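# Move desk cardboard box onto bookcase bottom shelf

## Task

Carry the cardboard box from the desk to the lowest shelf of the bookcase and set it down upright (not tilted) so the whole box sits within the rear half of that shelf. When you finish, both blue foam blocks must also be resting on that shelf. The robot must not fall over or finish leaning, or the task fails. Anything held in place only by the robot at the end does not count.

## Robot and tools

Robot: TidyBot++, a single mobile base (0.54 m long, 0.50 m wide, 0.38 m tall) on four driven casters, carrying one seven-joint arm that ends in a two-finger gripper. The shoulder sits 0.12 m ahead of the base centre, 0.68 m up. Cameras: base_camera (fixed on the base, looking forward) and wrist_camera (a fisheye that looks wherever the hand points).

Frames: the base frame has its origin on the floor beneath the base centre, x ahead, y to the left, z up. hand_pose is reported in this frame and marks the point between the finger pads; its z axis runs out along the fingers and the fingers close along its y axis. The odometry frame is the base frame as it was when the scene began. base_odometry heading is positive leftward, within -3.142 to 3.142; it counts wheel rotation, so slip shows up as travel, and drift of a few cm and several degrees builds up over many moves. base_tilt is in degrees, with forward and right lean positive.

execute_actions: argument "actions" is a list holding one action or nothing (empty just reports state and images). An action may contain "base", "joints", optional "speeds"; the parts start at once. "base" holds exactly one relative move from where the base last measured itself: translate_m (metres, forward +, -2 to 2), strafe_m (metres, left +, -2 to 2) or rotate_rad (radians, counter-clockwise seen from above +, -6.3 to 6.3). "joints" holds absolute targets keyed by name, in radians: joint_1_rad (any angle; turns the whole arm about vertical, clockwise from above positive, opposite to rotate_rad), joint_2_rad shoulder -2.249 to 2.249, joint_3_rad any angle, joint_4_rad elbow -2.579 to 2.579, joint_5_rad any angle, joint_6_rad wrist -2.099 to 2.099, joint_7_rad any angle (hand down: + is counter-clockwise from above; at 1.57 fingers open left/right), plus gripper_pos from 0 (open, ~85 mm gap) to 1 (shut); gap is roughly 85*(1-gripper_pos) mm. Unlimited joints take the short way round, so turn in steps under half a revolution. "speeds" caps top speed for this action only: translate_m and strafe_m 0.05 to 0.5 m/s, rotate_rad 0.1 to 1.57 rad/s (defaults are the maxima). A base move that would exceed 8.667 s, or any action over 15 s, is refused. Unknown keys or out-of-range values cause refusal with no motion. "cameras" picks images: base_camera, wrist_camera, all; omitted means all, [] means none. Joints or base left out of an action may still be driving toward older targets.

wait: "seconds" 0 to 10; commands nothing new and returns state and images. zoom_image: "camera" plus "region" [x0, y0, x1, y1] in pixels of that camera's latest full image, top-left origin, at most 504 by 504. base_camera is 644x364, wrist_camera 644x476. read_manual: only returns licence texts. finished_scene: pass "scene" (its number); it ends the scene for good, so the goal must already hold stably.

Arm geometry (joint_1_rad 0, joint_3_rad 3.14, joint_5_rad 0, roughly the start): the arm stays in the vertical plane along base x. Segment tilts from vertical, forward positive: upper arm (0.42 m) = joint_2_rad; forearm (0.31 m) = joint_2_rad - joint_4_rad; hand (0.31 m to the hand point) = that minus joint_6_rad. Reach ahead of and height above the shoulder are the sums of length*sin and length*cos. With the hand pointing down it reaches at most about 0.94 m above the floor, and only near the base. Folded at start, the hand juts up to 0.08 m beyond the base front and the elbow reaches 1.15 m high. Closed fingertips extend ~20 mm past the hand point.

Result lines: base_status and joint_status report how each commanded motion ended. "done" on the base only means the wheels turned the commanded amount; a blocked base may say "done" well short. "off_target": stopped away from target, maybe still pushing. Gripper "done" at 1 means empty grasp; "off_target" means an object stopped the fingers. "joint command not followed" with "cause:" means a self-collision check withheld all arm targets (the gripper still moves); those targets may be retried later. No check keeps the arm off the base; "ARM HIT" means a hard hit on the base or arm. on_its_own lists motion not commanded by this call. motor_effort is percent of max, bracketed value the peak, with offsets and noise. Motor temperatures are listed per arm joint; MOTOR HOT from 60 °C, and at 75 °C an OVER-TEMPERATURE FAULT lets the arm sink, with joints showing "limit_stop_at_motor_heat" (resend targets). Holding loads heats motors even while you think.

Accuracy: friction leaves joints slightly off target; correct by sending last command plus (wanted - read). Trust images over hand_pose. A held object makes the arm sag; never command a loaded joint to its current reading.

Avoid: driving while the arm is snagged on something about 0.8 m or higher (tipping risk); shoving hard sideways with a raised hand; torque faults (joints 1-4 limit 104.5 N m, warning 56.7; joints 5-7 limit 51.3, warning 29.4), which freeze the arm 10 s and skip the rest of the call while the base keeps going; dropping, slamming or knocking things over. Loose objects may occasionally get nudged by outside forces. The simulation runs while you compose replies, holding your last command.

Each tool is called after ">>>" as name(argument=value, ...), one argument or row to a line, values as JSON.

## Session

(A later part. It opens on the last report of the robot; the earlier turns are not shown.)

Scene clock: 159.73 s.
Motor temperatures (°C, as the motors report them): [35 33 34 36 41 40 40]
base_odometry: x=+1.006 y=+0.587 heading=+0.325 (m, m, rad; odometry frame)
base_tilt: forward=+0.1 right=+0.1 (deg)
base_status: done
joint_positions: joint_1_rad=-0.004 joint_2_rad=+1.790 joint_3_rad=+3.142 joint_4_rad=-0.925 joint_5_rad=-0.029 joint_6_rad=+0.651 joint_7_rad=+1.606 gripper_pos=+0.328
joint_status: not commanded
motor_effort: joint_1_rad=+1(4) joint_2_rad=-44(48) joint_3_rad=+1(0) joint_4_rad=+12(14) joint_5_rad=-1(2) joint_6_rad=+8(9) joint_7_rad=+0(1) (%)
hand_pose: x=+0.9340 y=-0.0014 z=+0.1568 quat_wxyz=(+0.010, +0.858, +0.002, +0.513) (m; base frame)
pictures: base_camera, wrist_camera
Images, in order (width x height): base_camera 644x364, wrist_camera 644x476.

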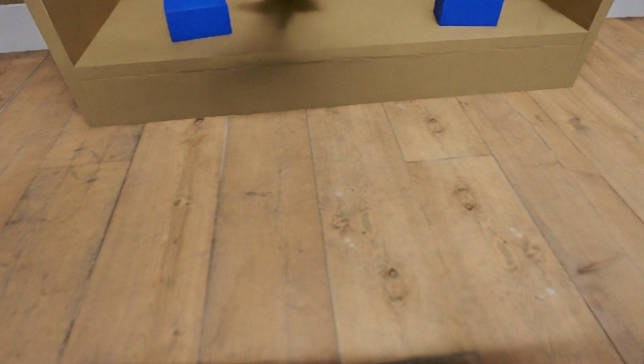

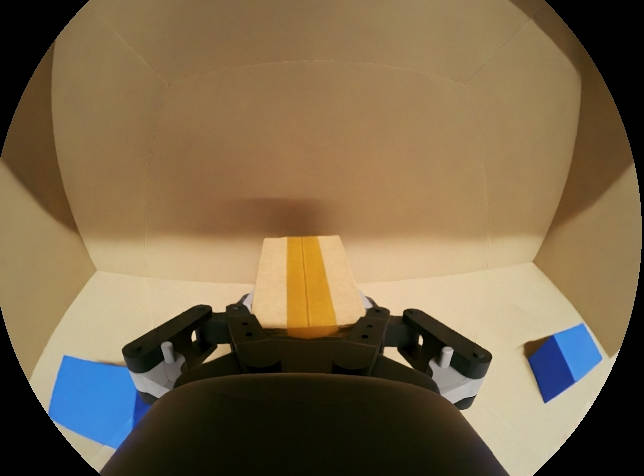

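>>> execute_actions(
  actions=[
    {"base":{"translate_m":0.05},"speeds":{"translate_m":0.05}},
  ],
)

>>> execute_actions(
  actions=[
    {"joints":{"joint_2_rad":1.83,"joint_6_rad":0.72}},
  ],
)

Scene clock: 161.53 s.
Motor temperatures (°C, as the motors report them): [35 33 34 36 41 40 40]
base_odometry: x=+1.053 y=+0.603 heading=+0.326 (m, m, rad; odometry frame)
base_tilt: forward=+0.1 right=+0.1 (deg)
base_status: done
joint_positions: joint_1_rad=-0.002 joint_2_rad=+1.809 joint_3_rad=+3.142 joint_4_rad=-0.954 joint_5_rad=-0.029 joint_6_rad=+0.651 joint_7_rad=+1.606 gripper_pos=+0.329
joint_status: not commanded
motor_effort: joint_1_rad=+0(4) joint_2_rad=-51(52) joint_3_rad=+0(0) joint_4_rad=+17(21) joint_5_rad=+0(1) joint_6_rad=+12(12) joint_7_rad=-1(1) (%)
hand_pose: x=+0.9106 y=-0.0026 z=+0.1299 quat_wxyz=(+0.010, +0.870, +0.002, +0.492) (m; base frame)
pictures: base_camera, wrist_camera
Images, in order (width x height): base_camera 644x364, wrist_camera 644x476.

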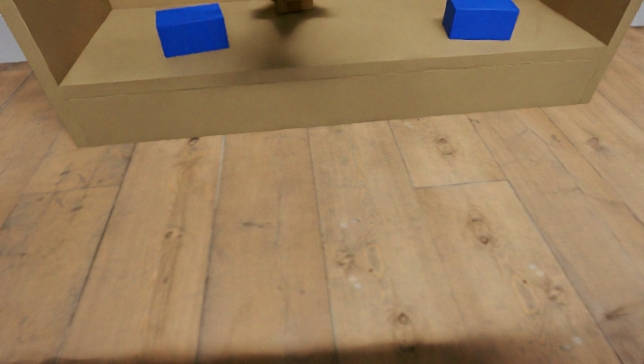

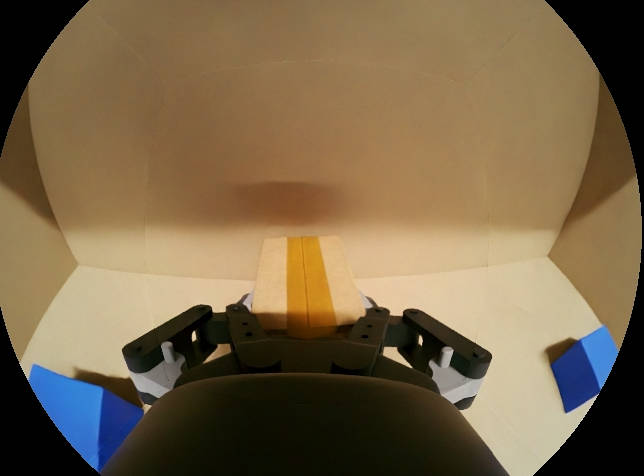

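Scene clock: 162.27 s.
Motor temperatures (°C, as the motors report them): [35 33 34 36 41 40 40]
base_odometry: x=+1.053 y=+0.603 heading=+0.326 (m, m, rad; odometry frame)
base_tilt: forward=+0.1 right=+0.1 (deg)
base_status: not commanded
joint_positions: joint_1_rad=-0.002 joint_2_rad=+1.827 joint_3_rad=+3.142 joint_4_rad=-0.944 joint_5_rad=-0.029 joint_6_rad=+0.685 joint_7_rad=+1.606 gripper_pos=+0.329
joint_status: all done
motor_effort: joint_1_rad=+0(0) joint_2_rad=-46(50) joint_3_rad=+1(0) joint_4_rad=+13(17) joint_5_rad=+0(0) joint_6_rad=+9(11) joint_7_rad=+0(0) (%)
hand_pose: x=+0.9108 y=-0.0028 z=+0.1289 quat_wxyz=(+0.011, +0.864, +0.002, +0.504) (m; base frame)
pictures: base_camera, wrist_camera
Images, in order (width x height): base_camera 644x364, wrist_camera 644x476.

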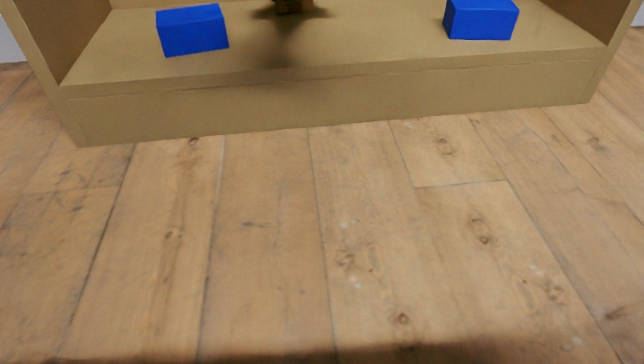

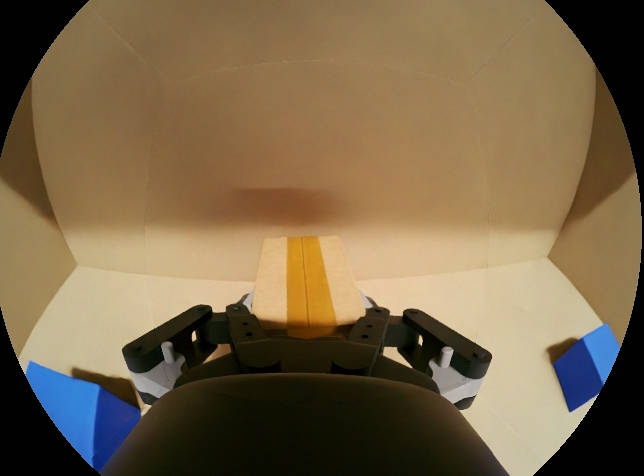

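>>> execute_actions(
  actions=[
    {"joints":{"gripper_pos":0}},
  ],
  cameras=[],
)

>>> execute_actions(
  actions=[
    {"base":{"translate_m":-0.3},"speeds":{"translate_m":0.15},"joints":{"joint_2_rad":1.78}},
  ],
)

Scene clock: 163.73 s.
Motor temperatures (°C, as the motors report them): [35 33 34 36 41 40 40]
base_odometry: x=+1.053 y=+0.603 heading=+0.326 (m, m, rad; odometry frame)
base_tilt: forward=+0.1 right=+0.1 (deg)
base_status: not commanded
joint_positions: joint_1_rad=-0.002 joint_2_rad=+1.827 joint_3_rad=+3.142 joint_4_rad=-0.934 joint_5_rad=-0.029 joint_6_rad=+0.696 joint_7_rad=+1.606 gripper_pos=+0.000
joint_status: all done
motor_effort: joint_1_rad=+1(1) joint_2_rad=-43(46) joint_3_rad=+1(1) joint_4_rad=+11(13) joint_5_rad=+0(0) joint_6_rad=+7(10) joint_7_rad=+0(0) (%)
hand_pose: x=+0.9169 y=-0.0029 z=+0.1358 quat_wxyz=(+0.011, +0.859, +0.002, +0.513) (m; base frame)
pictures: none
No camera images: the call's "cameras" was empty. Leave "cameras" out to get every camera's image.

Scene clock: 166.37 s.
Motor temperatures (°C, as the motors report them): [35 33 34 36 41 40 40]
base_odometry: x=+0.769 y=+0.507 heading=+0.328 (m, m, rad; odometry frame)
base_tilt: forward=+0.1 right=+0.1 (deg)
base_status: done
joint_positions: joint_1_rad=-0.002 joint_2_rad=+1.788 joint_3_rad=+3.142 joint_4_rad=-0.931 joint_5_rad=-0.029 joint_6_rad=+0.698 joint_7_rad=+1.606 gripper_pos=+0.000
joint_status: all done
motor_effort: joint_1_rad=+1(3) joint_2_rad=-44(45) joint_3_rad=+1(0) joint_4_rad=+12(13) joint_5_rad=+0(0) joint_6_rad=+7(8) joint_7_rad=+0(0) (%)
hand_pose: x=+0.9392 y=-0.0034 z=+0.1692 quat_wxyz=(+0.011, +0.847, +0.001, +0.531) (m; base frame)
pictures: base_camera, wrist_camera
Images, in order (width x height): base_camera 644x364, wrist_camera 644x476.

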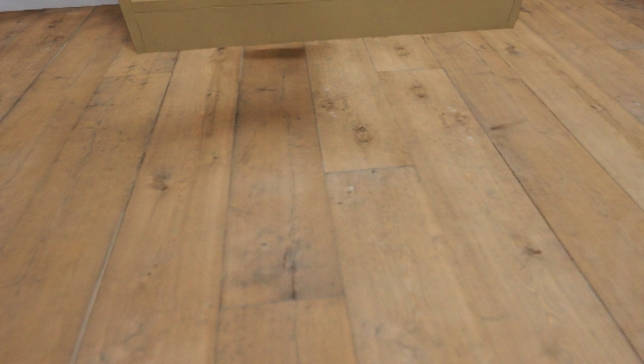

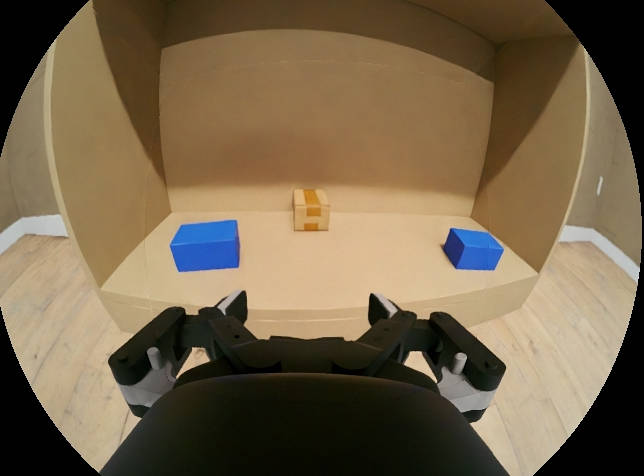

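>>> finished_scene(
  scene=1,
)

The scene is finished: the task was done.


## Next scene

The same job, from a new start.

>>> execute_actions(
  actions=[
    {"joints":{"joint_6_rad":0.3,"joint_1_rad":-1.5}},
  ],
  cameras=["wrist_camera"],
)

>>> execute_actions(
  actions=[
    {"joints":{"joint_1_rad":0.6}},
  ],
  cameras=["wrist_camera"],
)

>>> execute_actions(
  actions=[
    {"joints":{"joint_1_rad":2.7}},
  ],
  cameras=["wrist_camera"],
)

Scene clock: 2.70 s.
Motor temperatures (°C, as the motors report them): [35 33 34 35 41 40 40]
base_odometry: x=+0.000 y=+0.000 heading=+0.000 (m, m, rad; odometry frame)
base_tilt: forward=+0.1 right=+0.1 (deg)
base_status: not commanded
joint_positions: joint_1_rad=-1.490 joint_2_rad=-0.344 joint_3_rad=+3.109 joint_4_rad=-2.498 joint_5_rad=-0.052 joint_6_rad=+0.279 joint_7_rad=+1.542 gripper_pos=+0.000
joint_status: all done
motor_effort: joint_1_rad=+1(0) joint_2_rad=-5(5) joint_3_rad=+2(3) joint_4_rad=+20(19) joint_5_rad=+0(1) joint_6_rad=+9(8) joint_7_rad=+0(0) (%)
hand_pose: x=+0.1419 y=+0.4164 z=+0.8112 quat_wxyz=(-0.417, +0.606, +0.531, +0.420) (m; base frame)
pictures: wrist_camera
Images, in order (width x height): wrist_camera 644x476.

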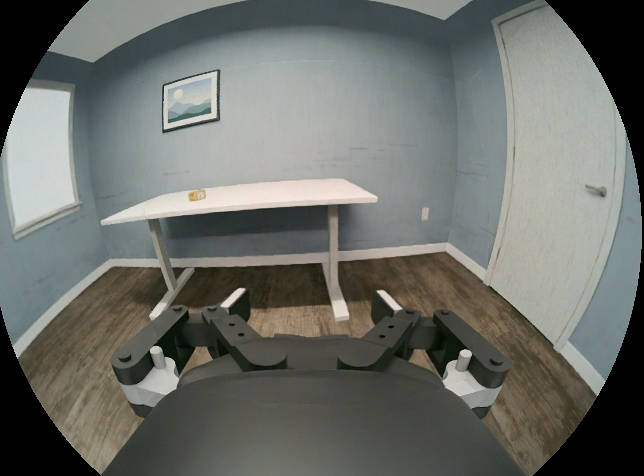

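Scene clock: 5.90 s.
Motor temperatures (°C, as the motors report them): [35 33 34 35 41 40 40]
base_odometry: x=+0.000 y=+0.000 heading=+0.000 (m, m, rad; odometry frame)
base_tilt: forward=+0.1 right=+0.1 (deg)
base_status: not commanded
joint_positions: joint_1_rad=+0.590 joint_2_rad=-0.344 joint_3_rad=+3.109 joint_4_rad=-2.498 joint_5_rad=-0.052 joint_6_rad=+0.279 joint_7_rad=+1.542 gripper_pos=+0.000
joint_status: all done
motor_effort: joint_1_rad=+1(1) joint_2_rad=-5(6) joint_3_rad=+2(3) joint_4_rad=+20(19) joint_5_rad=-1(1) joint_6_rad=+8(8) joint_7_rad=-1(0) (%)
hand_pose: x=+0.4716 y=-0.2227 z=+0.8112 quat_wxyz=(+0.151, +0.765, -0.254, +0.572) (m; base frame)
pictures: wrist_camera
Images, in order (width x height): wrist_camera 644x476.

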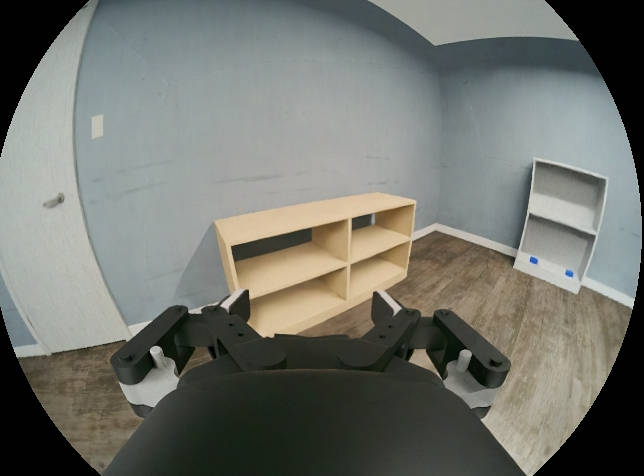

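Scene clock: 9.10 s.
Motor temperatures (°C, as the motors report them): [35 33 34 35 41 40 40]
base_odometry: x=+0.000 y=+0.000 heading=+0.000 (m, m, rad; odometry frame)
base_tilt: forward=+0.1 right=+0.1 (deg)
base_status: not commanded
joint_positions: joint_1_rad=+2.690 joint_2_rad=-0.344 joint_3_rad=+3.109 joint_4_rad=-2.498 joint_5_rad=-0.052 joint_6_rad=+0.279 joint_7_rad=+1.542 gripper_pos=+0.000
joint_status: all done
motor_effort: joint_1_rad=+1(1) joint_2_rad=-5(6) joint_3_rad=+2(2) joint_4_rad=+19(19) joint_5_rad=+0(0) joint_6_rad=+8(8) joint_7_rad=+0(1) (%)
hand_pose: x=-0.2512 y=-0.1920 z=+0.8112 quat_wxyz=(+0.571, +0.161, -0.790, +0.154) (m; base frame)
pictures: wrist_camera
Images, in order (width x height): wrist_camera 644x476.

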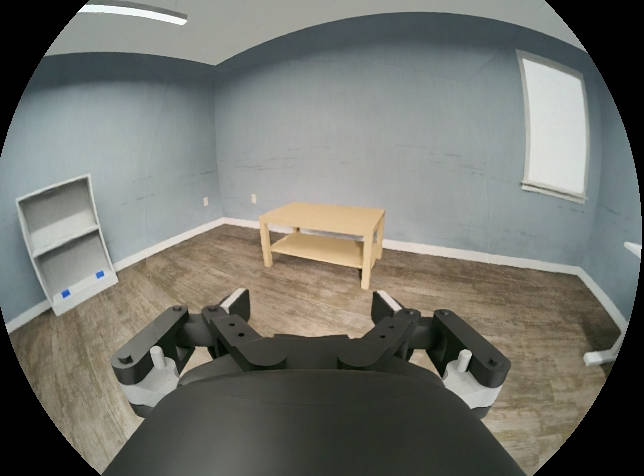

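>>> execute_actions(
  actions=[
    {"base":{"rotate_rad":1.65},"joints":{"joint_1_rad":0,"joint_2_rad":0,"joint_3_rad":3.14,"joint_4_rad":-0.9,"joint_5_rad":0,"joint_6_rad":-1.2,"joint_7_rad":1.57}},
  ],
)

Scene clock: 13.37 s.
Motor temperatures (°C, as the motors report them): [35 33 34 35 41 40 40]
base_odometry: x=+0.000 y=+0.000 heading=+1.648 (m, m, rad; odometry frame)
base_tilt: forward=+0.1 right=+0.1 (deg)
base_status: done
joint_positions: joint_1_rad=+0.009 joint_2_rad=-0.025 joint_3_rad=+3.124 joint_4_rad=-0.915 joint_5_rad=-0.048 joint_6_rad=-1.177 joint_7_rad=+1.545 gripper_pos=+0.000
joint_status: all done
motor_effort: joint_1_rad=+1(3) joint_2_rad=-15(16) joint_3_rad=+2(3) joint_4_rad=+18(22) joint_5_rad=-1(1) joint_6_rad=+7(8) joint_7_rad=+0(0) (%)
hand_pose: x=+0.6261 y=+0.0198 z=+1.1521 quat_wxyz=(-0.032, +0.859, -0.004, +0.511) (m; base frame)
pictures: base_camera, wrist_camera
Images, in order (width x height): base_camera 644x364, wrist_camera 644x476.

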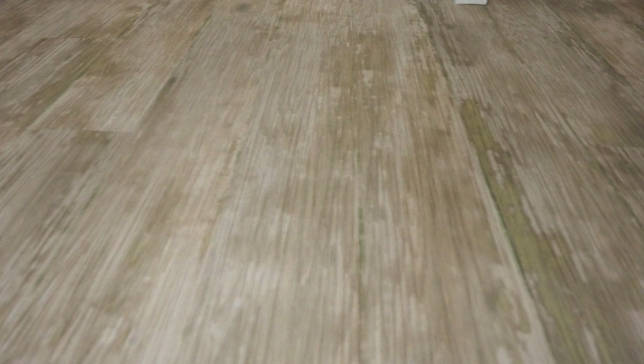

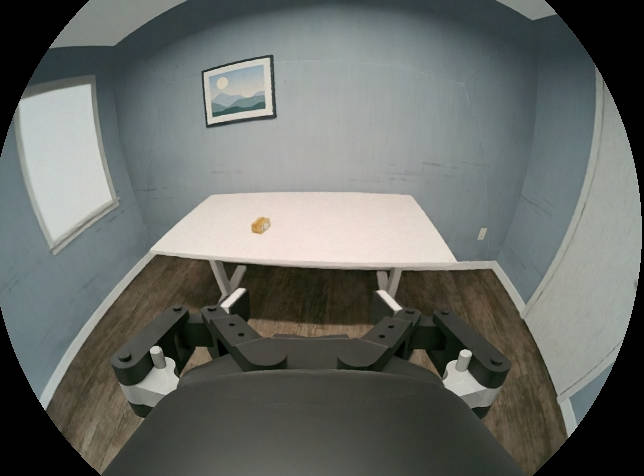

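>>> execute_actions(
  actions=[
    {"base":{"strafe_m":0.2}},
  ],
  cameras=[],
)

>>> execute_actions(
  actions=[
    {"base":{"translate_m":0.4},"joints":{"joint_6_rad":-1.4}},
  ],
  cameras=["wrist_camera"],
)

Scene clock: 15.53 s.
Motor temperatures (°C, as the motors report them): [35 33 34 35 41 40 40]
base_odometry: x=-0.200 y=-0.016 heading=+1.649 (m, m, rad; odometry frame)
base_tilt: forward=+0.1 right=+0.1 (deg)
base_status: done
joint_positions: joint_1_rad=+0.003 joint_2_rad=-0.024 joint_3_rad=+3.131 joint_4_rad=-0.915 joint_5_rad=-0.044 joint_6_rad=-1.177 joint_7_rad=+1.545 gripper_pos=+0.000
joint_status: not commanded
motor_effort: joint_1_rad=+1(3) joint_2_rad=-15(17) joint_3_rad=+2(4) joint_4_rad=+18(19) joint_5_rad=-1(1) joint_6_rad=+8(7) joint_7_rad=-1(1) (%)
hand_pose: x=+0.6267 y=+0.0183 z=+1.1515 quat_wxyz=(-0.030, +0.859, -0.004, +0.510) (m; base frame)
pictures: none
No camera images: the call's "cameras" was empty. Leave "cameras" out to get every camera's image.

Scene clock: 17.67 s.
Motor temperatures (°C, as the motors report them): [35 33 34 35 41 40 40]
base_odometry: x=-0.231 y=+0.383 heading=+1.650 (m, m, rad; odometry frame)
base_tilt: forward=+0.1 right=+0.1 (deg)
base_status: done
joint_positions: joint_1_rad=+0.003 joint_2_rad=-0.002 joint_3_rad=+3.131 joint_4_rad=-0.908 joint_5_rad=-0.043 joint_6_rad=-1.399 joint_7_rad=+1.545 gripper_pos=+0.000
joint_status: all done
motor_effort: joint_1_rad=+1(0) joint_2_rad=-15(19) joint_3_rad=+2(1) joint_4_rad=+18(19) joint_5_rad=-1(1) joint_6_rad=+6(8) joint_7_rad=+0(1) (%)
hand_pose: x=+0.5961 y=+0.0185 z=+1.0882 quat_wxyz=(-0.028, +0.914, -0.003, +0.406) (m; base frame)
pictures: wrist_camera
Images, in order (width x height): wrist_camera 644x476.

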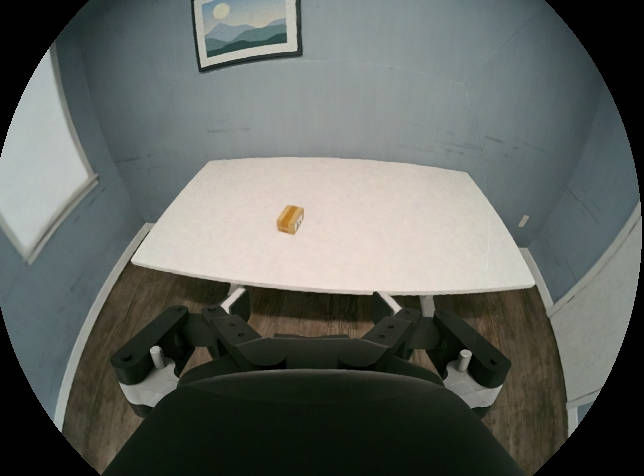

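>>> execute_actions(
  actions=[
    {"base":{"strafe_m":0.22},"joints":{"joint_1_rad":0.3,"joint_2_rad":0.48,"joint_4_rad":-1.5,"joint_6_rad":-0.1}},
  ],
)

Scene clock: 20.87 s.
Motor temperatures (°C, as the motors report them): [35 33 34 35 41 40 40]
base_odometry: x=-0.451 y=+0.366 heading=+1.650 (m, m, rad; odometry frame)
base_tilt: forward=+0.1 right=+0.1 (deg)
base_status: done
joint_positions: joint_1_rad=+0.297 joint_2_rad=+0.475 joint_3_rad=+3.132 joint_4_rad=-1.492 joint_5_rad=-0.042 joint_6_rad=-0.121 joint_7_rad=+1.545 gripper_pos=+0.000
joint_status: all done
motor_effort: joint_1_rad=+1(3) joint_2_rad=-34(37) joint_3_rad=+1(1) joint_4_rad=+20(22) joint_5_rad=-1(2) joint_6_rad=+7(7) joint_7_rad=+0(0) (%)
hand_pose: x=+0.8414 y=-0.2118 z=+0.7810 quat_wxyz=(+0.051, +0.851, -0.153, +0.500) (m; base frame)
pictures: base_camera, wrist_camera
Images, in order (width x height): base_camera 644x364, wrist_camera 644x476.

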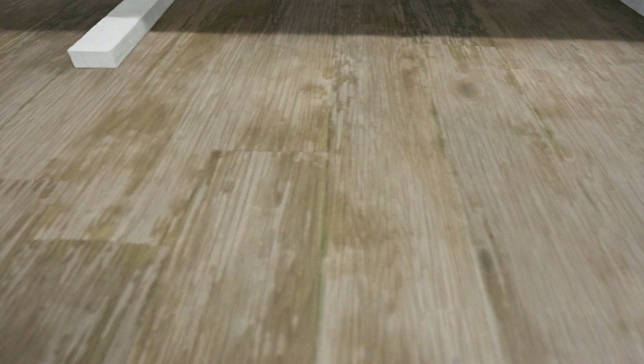

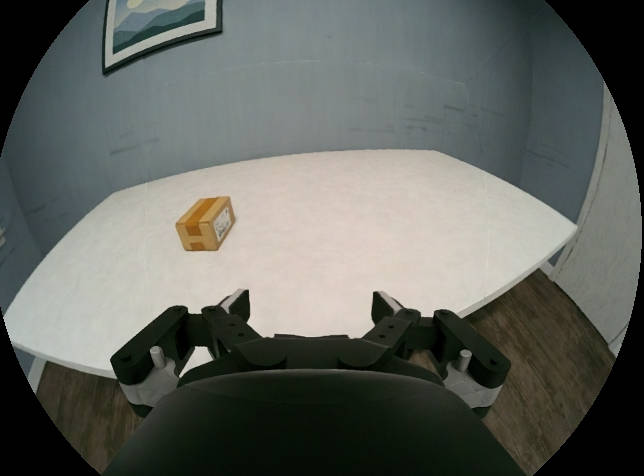

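>>> execute_actions(
  actions=[
    {"base":{"strafe_m":0.05}},
  ],
  cameras=[],
)

>>> execute_actions(
  actions=[
    {"base":{"translate_m":0.13},"joints":{"joint_2_rad":0.56,"joint_6_rad":-0.04}},
  ],
)

Scene clock: 22.80 s.
Motor temperatures (°C, as the motors report them): [35 33 34 35 41 40 40]
base_odometry: x=-0.501 y=+0.362 heading=+1.649 (m, m, rad; odometry frame)
base_tilt: forward=+0.1 right=+0.1 (deg)
base_status: done
joint_positions: joint_1_rad=+0.295 joint_2_rad=+0.475 joint_3_rad=+3.134 joint_4_rad=-1.492 joint_5_rad=-0.042 joint_6_rad=-0.120 joint_7_rad=+1.545 gripper_pos=+0.000
joint_status: not commanded
motor_effort: joint_1_rad=+0(4) joint_2_rad=-34(38) joint_3_rad=+1(0) joint_4_rad=+21(22) joint_5_rad=-1(0) joint_6_rad=+8(8) joint_7_rad=+0(1) (%)
hand_pose: x=+0.8416 y=-0.2115 z=+0.7811 quat_wxyz=(+0.052, +0.851, -0.153, +0.500) (m; base frame)
pictures: none
No camera images: the call's "cameras" was empty. Leave "cameras" out to get every camera's image.

Scene clock: 24.17 s.
Motor temperatures (°C, as the motors report them): [35 33 34 35 41 40 40]
base_odometry: x=-0.511 y=+0.492 heading=+1.650 (m, m, rad; odometry frame)
base_tilt: forward=+0.1 right=+0.2 (deg)
base_status: done
joint_positions: joint_1_rad=+0.296 joint_2_rad=+0.554 joint_3_rad=+3.134 joint_4_rad=-1.493 joint_5_rad=-0.042 joint_6_rad=-0.061 joint_7_rad=+1.545 gripper_pos=+0.000
joint_status: all done
motor_effort: joint_1_rad=+1(1) joint_2_rad=-37(39) joint_3_rad=+1(0) joint_4_rad=+20(23) joint_5_rad=+0(0) joint_6_rad=+8(9) joint_7_rad=+0(1) (%)
hand_pose: x=+0.8559 y=-0.2170 z=+0.7362 quat_wxyz=(+0.052, +0.856, -0.155, +0.491) (m; base frame)
pictures: base_camera, wrist_camera
Images, in order (width x height): base_camera 644x364, wrist_camera 644x476.

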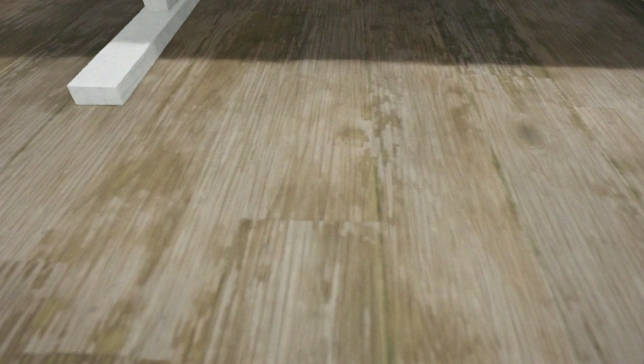

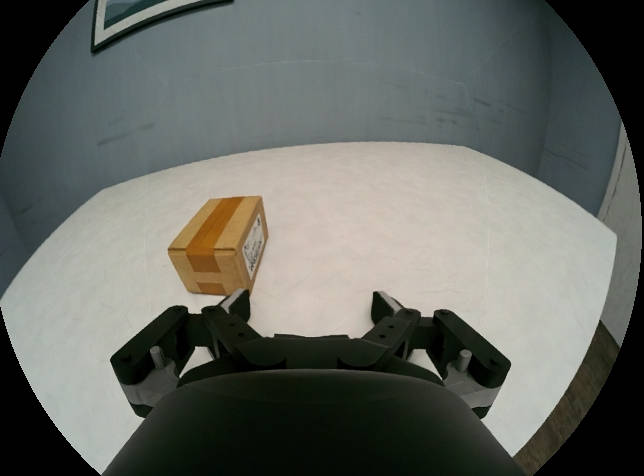

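>>> execute_actions(
  actions=[
    {"base":{"translate_m":-0.05}},
  ],
  cameras=[],
)

>>> execute_actions(
  actions=[
    {"joints":{"joint_1_rad":0.19,"joint_2_rad":0.58}},
  ],
  cameras=["wrist_camera"],
)

Scene clock: 29.93 s.
Motor temperatures (°C, as the motors report them): [35 33 34 35 41 40 40]
base_odometry: x=-0.507 y=+0.442 heading=+1.650 (m, m, rad; odometry frame)
base_tilt: forward=+0.1 right=+0.1 (deg)
base_status: done
joint_positions: joint_1_rad=+0.297 joint_2_rad=+0.554 joint_3_rad=+3.134 joint_4_rad=-1.493 joint_5_rad=-0.042 joint_6_rad=-0.060 joint_7_rad=+1.545 gripper_pos=+0.000
joint_status: not commanded
motor_effort: joint_1_rad=+0(6) joint_2_rad=-35(39) joint_3_rad=+0(4) joint_4_rad=+20(21) joint_5_rad=+0(0) joint_6_rad=+7(8) joint_7_rad=-1(0) (%)
hand_pose: x=+0.8557 y=-0.2177 z=+0.7362 quat_wxyz=(+0.052, +0.855, -0.155, +0.492) (m; base frame)
pictures: none
No camera images: the call's "cameras" was empty. Leave "cameras" out to get every camera's image.

Scene clock: 30.93 s.
Motor temperatures (°C, as the motors report them): [35 33 34 35 41 40 40]
base_odometry: x=-0.507 y=+0.442 heading=+1.650 (m, m, rad; odometry frame)
base_tilt: forward=+0.1 right=+0.1 (deg)
base_status: not commanded
joint_positions: joint_1_rad=+0.187 joint_2_rad=+0.556 joint_3_rad=+3.136 joint_4_rad=-1.493 joint_5_rad=-0.042 joint_6_rad=-0.059 joint_7_rad=+1.546 gripper_pos=+0.000
joint_status: all done
motor_effort: joint_1_rad=+1(4) joint_2_rad=-35(37) joint_3_rad=+1(1) joint_4_rad=+20(20) joint_5_rad=+0(1) joint_6_rad=+7(8) joint_7_rad=+0(0) (%)
hand_pose: x=+0.8751 y=-0.1372 z=+0.7350 quat_wxyz=(+0.026, +0.863, -0.108, +0.493) (m; base frame)
pictures: wrist_camera
Images, in order (width x height): wrist_camera 644x476.

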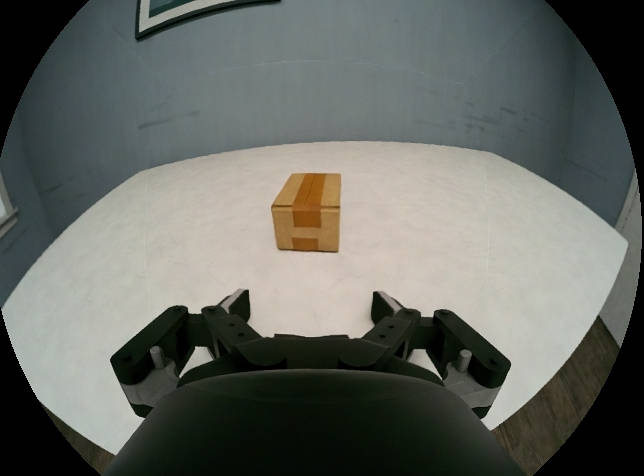

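>>> execute_actions(
  actions=[
    {"base":{"translate_m":0.1},"speeds":{"translate_m":0.08},"joints":{"joint_2_rad":0.62,"joint_6_rad":-0.03}},
  ],
  cameras=["wrist_camera"],
)

Scene clock: 33.10 s.
Motor temperatures (°C, as the motors report them): [35 33 34 35 41 40 40]
base_odometry: x=-0.515 y=+0.542 heading=+1.650 (m, m, rad; odometry frame)
base_tilt: forward=+0.1 right=+0.1 (deg)
base_status: done
joint_positions: joint_1_rad=+0.188 joint_2_rad=+0.571 joint_3_rad=+3.136 joint_4_rad=-1.487 joint_5_rad=-0.042 joint_6_rad=-0.031 joint_7_rad=+1.549 gripper_pos=+0.000
joint_status: joint_2_rad off_target (ended at +0.571, target +0.620); the others done
motor_effort: joint_1_rad=+1(4) joint_2_rad=-31(36) joint_3_rad=+1(2) joint_4_rad=+16(20) joint_5_rad=-1(1) joint_6_rad=+5(7) joint_7_rad=+0(1) (%)
hand_pose: x=+0.8819 y=-0.1396 z=+0.7344 quat_wxyz=(+0.028, +0.858, -0.107, +0.502) (m; base frame)
pictures: wrist_camera
Images, in order (width x height): wrist_camera 644x476.

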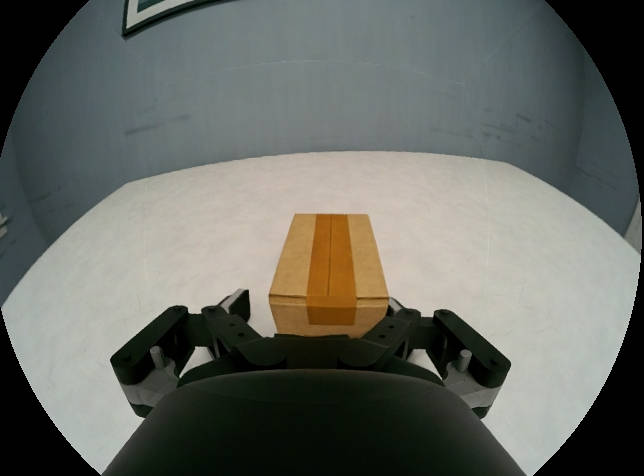

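Fingers touch the desk; ease j2, shift right, advance.

>>> execute_actions(
  actions=[
    {"base":{"translate_m":0.045},"speeds":{"translate_m":0.05},"joints":{"joint_2_rad":0.585,"joint_1_rad":0.22}},
  ],
  cameras=["wrist_camera"],
)

>>> execute_actions(
  actions=[
    {"joints":{"gripper_pos":1}},
  ],
  cameras=["wrist_camera"],
)

Scene clock: 34.93 s.
Motor temperatures (°C, as the motors report them): [35 33 34 35 41 40 40]
base_odometry: x=-0.519 y=+0.587 heading=+1.651 (m, m, rad; odometry frame)
base_tilt: forward=+0.1 right=+0.1 (deg)
base_status: done
joint_positions: joint_1_rad=+0.211 joint_2_rad=+0.570 joint_3_rad=+3.136 joint_4_rad=-1.487 joint_5_rad=-0.042 joint_6_rad=-0.031 joint_7_rad=+1.549 gripper_pos=+0.000
joint_status: all done
motor_effort: joint_1_rad=+1(3) joint_2_rad=-34(35) joint_3_rad=+1(0) joint_4_rad=+18(19) joint_5_rad=+0(1) joint_6_rad=+7(7) joint_7_rad=+0(0) (%)
hand_pose: x=+0.8784 y=-0.1571 z=+0.7347 quat_wxyz=(+0.034, +0.857, -0.117, +0.501) (m; base frame)
pictures: wrist_camera
Images, in order (width x height): wrist_camera 644x476.

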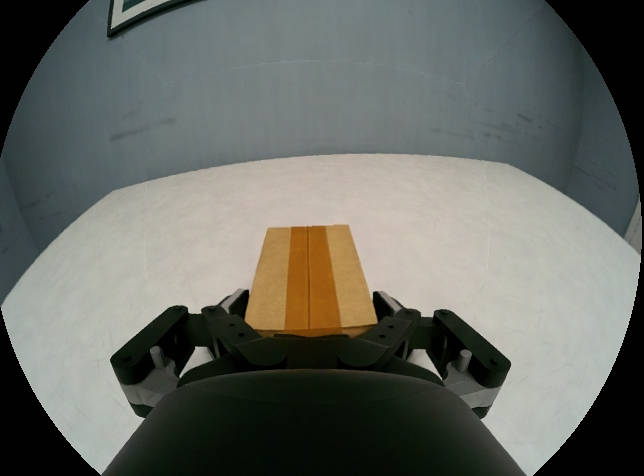

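Scene clock: 36.03 s.
Motor temperatures (°C, as the motors report them): [35 33 34 35 41 40 40]
base_odometry: x=-0.519 y=+0.587 heading=+1.651 (m, m, rad; odometry frame)
base_tilt: forward=+0.1 right=+0.1 (deg)
base_status: not commanded
joint_positions: joint_1_rad=+0.213 joint_2_rad=+0.567 joint_3_rad=+3.136 joint_4_rad=-1.487 joint_5_rad=-0.042 joint_6_rad=-0.028 joint_7_rad=+1.549 gripper_pos=+0.323
joint_status: gripper_pos off_target (ended at +0.323, target +1.000)
motor_effort: joint_1_rad=+1(1) joint_2_rad=-33(34) joint_3_rad=+1(0) joint_4_rad=+17(18) joint_5_rad=-1(1) joint_6_rad=+5(6) joint_7_rad=+0(0) (%)
hand_pose: x=+0.8784 y=-0.1586 z=+0.7384 quat_wxyz=(+0.034, +0.855, -0.118, +0.504) (m; base frame)
pictures: wrist_camera
Images, in order (width x height): wrist_camera 644x476.

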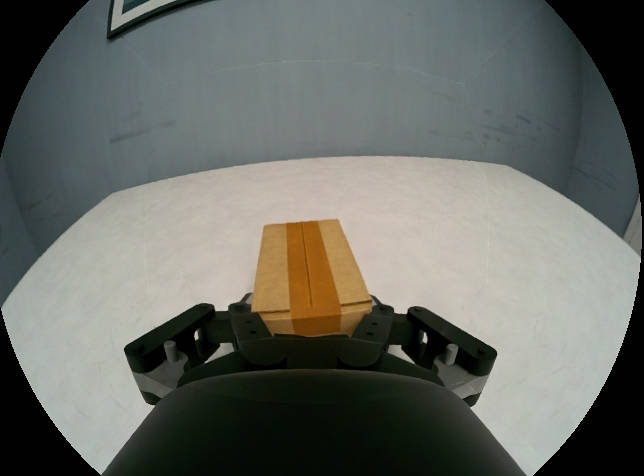

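>>> execute_actions(
  actions=[
    {"joints":{"joint_2_rad":0.4,"joint_6_rad":-0.2}},
  ],
  cameras=[],
)

>>> execute_actions(
  actions=[
    {"base":{"translate_m":-0.7},"joints":{"joint_1_rad":0}},
  ],
  cameras=[],
)

>>> execute_actions(
  actions=[
    {"base":{"rotate_rad":3.1},"speeds":{"rotate_rad":0.8}},
  ],
  cameras=[],
)

>>> execute_actions(
  actions=[
    {"base":{"strafe_m":0.4},"joints":{"joint_2_rad":1.68,"joint_4_rad":-0.92,"joint_6_rad":0.58}},
  ],
)

Scene clock: 38.17 s.
Motor temperatures (°C, as the motors report them): [35 33 34 35 41 40 40]
base_odometry: x=-0.519 y=+0.587 heading=+1.651 (m, m, rad; odometry frame)
base_tilt: forward=+0.1 right=+0.1 (deg)
base_status: not commanded
joint_positions: joint_1_rad=+0.213 joint_2_rad=+0.409 joint_3_rad=+3.136 joint_4_rad=-1.498 joint_5_rad=-0.042 joint_6_rad=-0.182 joint_7_rad=+1.549 gripper_pos=+0.323
joint_status: all done
motor_effort: joint_1_rad=+1(1) joint_2_rad=-33(39) joint_3_rad=+1(1) joint_4_rad=+22(22) joint_5_rad=-1(1) joint_6_rad=+8(10) joint_7_rad=-1(1) (%)
hand_pose: x=+0.8385 y=-0.1479 z=+0.8099 quat_wxyz=(+0.032, +0.857, -0.116, +0.501) (m; base frame)
pictures: none
No camera images: the call's "cameras" was empty. Leave "cameras" out to get every camera's image.

Scene clock: 41.07 s.
Motor temperatures (°C, as the motors report them): [35 33 34 35 41 40 40]
base_odometry: x=-0.464 y=-0.111 heading=+1.651 (m, m, rad; odometry frame)
base_tilt: forward=+0.1 right=+0.2 (deg)
base_status: done
joint_positions: joint_1_rad=-0.002 joint_2_rad=+0.409 joint_3_rad=+3.135 joint_4_rad=-1.499 joint_5_rad=-0.042 joint_6_rad=-0.187 joint_7_rad=+1.549 gripper_pos=+0.323
joint_status: all done
motor_effort: joint_1_rad=+0(5) joint_2_rad=-32(36) joint_3_rad=+1(1) joint_4_rad=+22(23) joint_5_rad=+0(0) joint_6_rad=+8(9) joint_7_rad=+0(0) (%)
hand_pose: x=+0.8525 y=+0.0097 z=+0.8086 quat_wxyz=(-0.023, +0.866, -0.023, +0.500) (m; base frame)
pictures: none
No camera images: the call's "cameras" was empty. Leave "cameras" out to get every camera's image.

Scene clock: 46.00 s.
Motor temperatures (°C, as the motors report them): [35 33 34 35 41 40 40]
base_odometry: x=-0.464 y=-0.111 heading=-1.534 (m, m, rad; odometry frame)
base_tilt: forward=+0.1 right=+0.1 (deg)
base_status: done
joint_positions: joint_1_rad=-0.004 joint_2_rad=+0.409 joint_3_rad=+3.136 joint_4_rad=-1.499 joint_5_rad=-0.042 joint_6_rad=-0.187 joint_7_rad=+1.549 gripper_pos=+0.323
joint_status: not commanded
motor_effort: joint_1_rad=+1(6) joint_2_rad=-33(35) joint_3_rad=+1(2) joint_4_rad=+22(22) joint_5_rad=-1(1) joint_6_rad=+9(9) joint_7_rad=+0(1) (%)
hand_pose: x=+0.8525 y=+0.0097 z=+0.8086 quat_wxyz=(-0.022, +0.866, -0.022, +0.500) (m; base frame)
pictures: none
No camera images: the call's "cameras" was empty. Leave "cameras" out to get every camera's image.

Scene clock: 48.60 s.
Motor temperatures (°C, as the motors report them): [35 33 34 35 41 40 40]
base_odometry: x=-0.064 y=-0.096 heading=-1.533 (m, m, rad; odometry frame)
base_tilt: forward=+0.1 right=+0.1 (deg)
base_status: done
joint_positions: joint_1_rad=-0.007 joint_2_rad=+1.672 joint_3_rad=+3.137 joint_4_rad=-0.941 joint_5_rad=-0.042 joint_6_rad=+0.552 joint_7_rad=+1.549 gripper_pos=+0.323
joint_status: all done
motor_effort: joint_1_rad=+1(5) joint_2_rad=-48(53) joint_3_rad=+1(1) joint_4_rad=+14(22) joint_5_rad=+0(0) joint_6_rad=+9(9) joint_7_rad=-1(1) (%)
hand_pose: x=+0.9707 y=+0.0021 z=+0.2212 quat_wxyz=(-0.009, +0.857, -0.029, +0.514) (m; base frame)
pictures: base_camera, wrist_camera
Images, in order (width x height): base_camera 644x364, wrist_camera 644x476.

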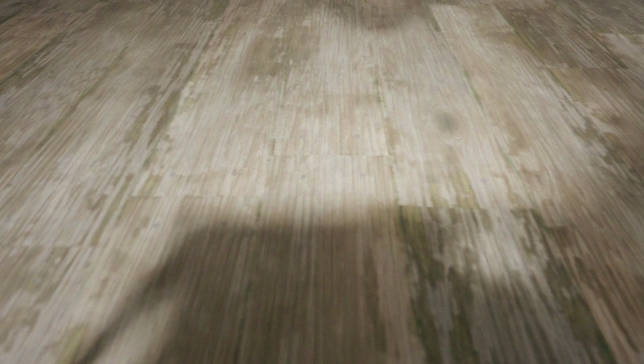

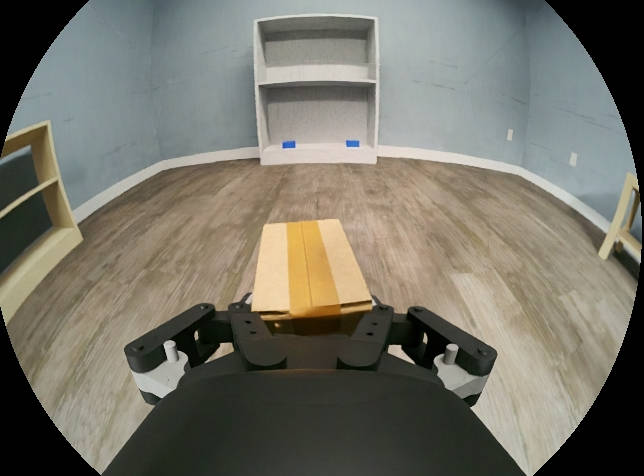

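>>> execute_actions(
  actions=[
    {"base":{"translate_m":1.0}},
  ],
)

Scene clock: 52.33 s.
Motor temperatures (°C, as the motors report them): [35 33 34 36 41 40 40]
base_odometry: x=-0.024 y=-1.095 heading=-1.532 (m, m, rad; odometry frame)
base_tilt: forward=+0.1 right=+0.1 (deg)
base_status: done
joint_positions: joint_1_rad=-0.006 joint_2_rad=+1.673 joint_3_rad=+3.137 joint_4_rad=-0.934 joint_5_rad=-0.042 joint_6_rad=+0.554 joint_7_rad=+1.549 gripper_pos=+0.323
joint_status: not commanded
motor_effort: joint_1_rad=+1(1) joint_2_rad=-48(49) joint_3_rad=+1(0) joint_4_rad=+14(16) joint_5_rad=-1(0) joint_6_rad=+9(9) joint_7_rad=+0(0) (%)
hand_pose: x=+0.9733 y=+0.0015 z=+0.2238 quat_wxyz=(-0.009, +0.855, -0.029, +0.517) (m; base frame)
pictures: base_camera, wrist_camera
Images, in order (width x height): base_camera 644x364, wrist_camera 644x476.

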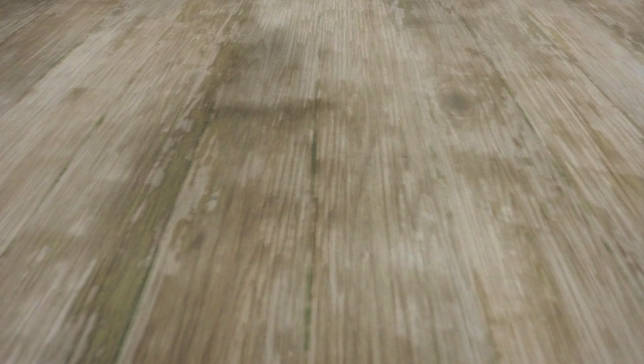

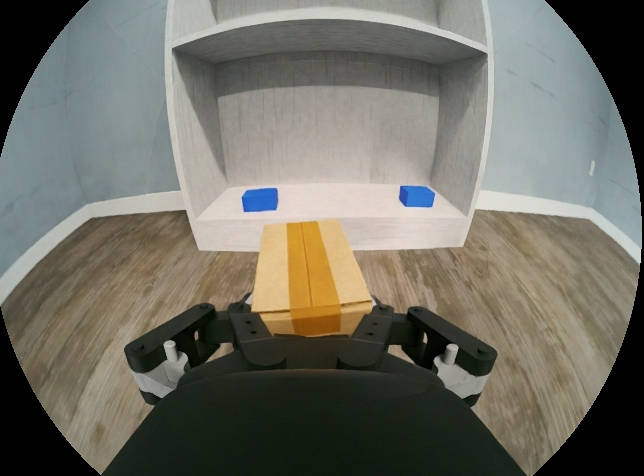

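>>> execute_actions(
  actions=[
    {"base":{"strafe_m":-0.07}},
  ],
  cameras=[],
)

>>> execute_actions(
  actions=[
    {"base":{"translate_m":0.42},"speeds":{"translate_m":0.2}},
  ],
)

Scene clock: 54.07 s.
Motor temperatures (°C, as the motors report them): [35 33 34 36 41 40 40]
base_odometry: x=-0.094 y=-1.098 heading=-1.532 (m, m, rad; odometry frame)
base_tilt: forward=+0.1 right=+0.2 (deg)
base_status: done
joint_positions: joint_1_rad=+0.005 joint_2_rad=+1.673 joint_3_rad=+3.137 joint_4_rad=-0.934 joint_5_rad=-0.042 joint_6_rad=+0.554 joint_7_rad=+1.549 gripper_pos=+0.323
joint_status: not commanded
motor_effort: joint_1_rad=+1(4) joint_2_rad=-48(49) joint_3_rad=+1(1) joint_4_rad=+14(15) joint_5_rad=+0(0) joint_6_rad=+9(9) joint_7_rad=+1(1) (%)
hand_pose: x=+0.9733 y=-0.0079 z=+0.2238 quat_wxyz=(-0.006, +0.855, -0.034, +0.517) (m; base frame)
pictures: none
No camera images: the call's "cameras" was empty. Leave "cameras" out to get every camera's image.

Scene clock: 56.90 s.
Motor temperatures (°C, as the motors report them): [35 33 34 36 41 40 40]
base_odometry: x=-0.078 y=-1.518 heading=-1.532 (m, m, rad; odometry frame)
base_tilt: forward=+0.1 right=+0.1 (deg)
base_status: done
joint_positions: joint_1_rad=+0.004 joint_2_rad=+1.675 joint_3_rad=+3.137 joint_4_rad=-0.933 joint_5_rad=-0.042 joint_6_rad=+0.554 joint_7_rad=+1.549 gripper_pos=+0.323
joint_status: not commanded
motor_effort: joint_1_rad=+1(2) joint_2_rad=-48(51) joint_3_rad=+1(0) joint_4_rad=+14(16) joint_5_rad=-1(1) joint_6_rad=+9(10) joint_7_rad=+0(0) (%)
hand_pose: x=+0.9732 y=-0.0076 z=+0.2232 quat_wxyz=(-0.006, +0.855, -0.034, +0.518) (m; base frame)
pictures: base_camera, wrist_camera
Images, in order (width x height): base_camera 644x364, wrist_camera 644x476.

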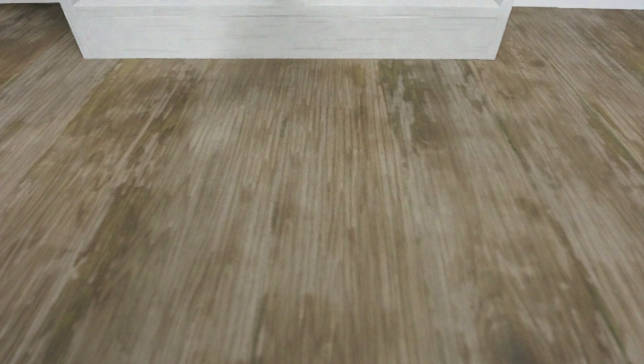

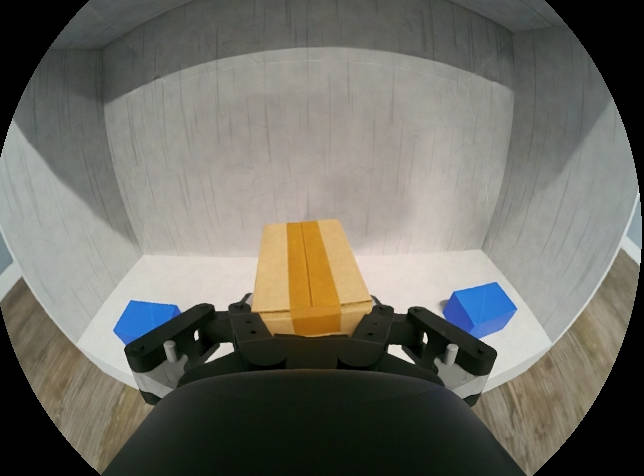

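>>> execute_actions(
  actions=[
    {"base":{"translate_m":0.22},"speeds":{"translate_m":0.1}},
  ],
  cameras=[],
)

>>> execute_actions(
  actions=[
    {"joints":{"joint_2_rad":1.81,"joint_6_rad":0.7}},
  ],
)

Scene clock: 60.30 s.
Motor temperatures (°C, as the motors report them): [35 34 34 36 41 40 40]
base_odometry: x=-0.070 y=-1.737 heading=-1.532 (m, m, rad; odometry frame)
base_tilt: forward=+0.1 right=+0.1 (deg)
base_status: done
joint_positions: joint_1_rad=+0.003 joint_2_rad=+1.735 joint_3_rad=+3.137 joint_4_rad=-1.011 joint_5_rad=-0.042 joint_6_rad=+0.554 joint_7_rad=+1.549 gripper_pos=+0.323
joint_status: not commanded
motor_effort: joint_1_rad=+1(4) joint_2_rad=-56(58) joint_3_rad=+2(1) joint_4_rad=+27(32) joint_5_rad=+0(1) joint_6_rad=+13(13) joint_7_rad=+0(1) (%)
hand_pose: x=+0.9083 y=-0.0063 z=+0.1417 quat_wxyz=(-0.005, +0.889, -0.034, +0.457) (m; base frame)
pictures: none
No camera images: the call's "cameras" was empty. Leave "cameras" out to get every camera's image.

Scene clock: 61.30 s.
Motor temperatures (°C, as the motors report them): [35 34 34 36 41 40 40]
base_odometry: x=-0.070 y=-1.737 heading=-1.532 (m, m, rad; odometry frame)
base_tilt: forward=+0.1 right=+0.1 (deg)
base_status: not commanded
joint_positions: joint_1_rad=+0.003 joint_2_rad=+1.815 joint_3_rad=+3.137 joint_4_rad=-0.956 joint_5_rad=-0.042 joint_6_rad=+0.669 joint_7_rad=+1.549 gripper_pos=+0.323
joint_status: all done
motor_effort: joint_1_rad=+2(3) joint_2_rad=-48(56) joint_3_rad=+1(1) joint_4_rad=+16(27) joint_5_rad=+0(0) joint_6_rad=+9(13) joint_7_rad=+0(0) (%)
hand_pose: x=+0.9094 y=-0.0073 z=+0.1293 quat_wxyz=(-0.003, +0.867, -0.033, +0.497) (m; base frame)
pictures: base_camera, wrist_camera
Images, in order (width x height): base_camera 644x364, wrist_camera 644x476.

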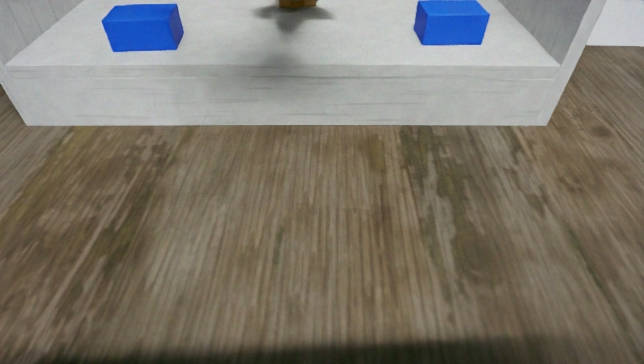

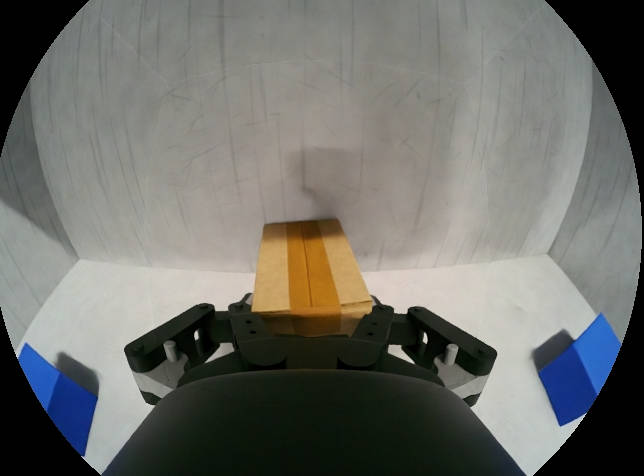

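It hit the back wall, so it is at the back. Release.

>>> execute_actions(
  actions=[
    {"joints":{"gripper_pos":0}},
  ],
  cameras=[],
)

>>> execute_actions(
  actions=[
    {"base":{"translate_m":-0.3},"speeds":{"translate_m":0.15},"joints":{"joint_2_rad":1.77}},
  ],
  cameras=["wrist_camera"],
)

Scene clock: 62.80 s.
Motor temperatures (°C, as the motors report them): [35 34 34 36 41 40 40]
base_odometry: x=-0.070 y=-1.737 heading=-1.532 (m, m, rad; odometry frame)
base_tilt: forward=+0.1 right=+0.1 (deg)
base_status: not commanded
joint_positions: joint_1_rad=+0.003 joint_2_rad=+1.813 joint_3_rad=+3.137 joint_4_rad=-0.929 joint_5_rad=-0.042 joint_6_rad=+0.679 joint_7_rad=+1.549 gripper_pos=+0.000
joint_status: all done
motor_effort: joint_1_rad=+1(2) joint_2_rad=-44(48) joint_3_rad=+1(1) joint_4_rad=+12(16) joint_5_rad=-1(0) joint_6_rad=+7(9) joint_7_rad=+0(0) (%)
hand_pose: x=+0.9243 y=-0.0075 z=+0.1445 quat_wxyz=(-0.004, +0.857, -0.033, +0.514) (m; base frame)
pictures: none
No camera images: the call's "cameras" was empty. Leave "cameras" out to get every camera's image.

Scene clock: 65.43 s.
Motor temperatures (°C, as the motors report them): [35 34 34 36 41 40 40]
base_odometry: x=-0.082 y=-1.438 heading=-1.533 (m, m, rad; odometry frame)
base_tilt: forward=+0.1 right=+0.1 (deg)
base_status: done
joint_positions: joint_1_rad=+0.002 joint_2_rad=+1.780 joint_3_rad=+3.137 joint_4_rad=-0.928 joint_5_rad=-0.042 joint_6_rad=+0.680 joint_7_rad=+1.549 gripper_pos=+0.000
joint_status: all done
motor_effort: joint_1_rad=+0(2) joint_2_rad=-45(46) joint_3_rad=+1(0) joint_4_rad=+12(13) joint_5_rad=+0(0) joint_6_rad=+9(9) joint_7_rad=+0(1) (%)
hand_pose: x=+0.9417 y=-0.0072 z=+0.1715 quat_wxyz=(-0.004, +0.849, -0.033, +0.528) (m; base frame)
pictures: wrist_camera
Images, in order (width x height): wrist_camera 644x476.

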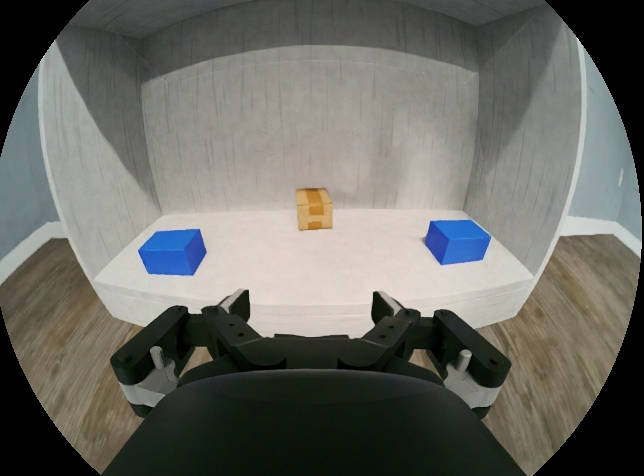

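>>> finished_scene(
  scene=2,
)

The scene is finished: the task was done.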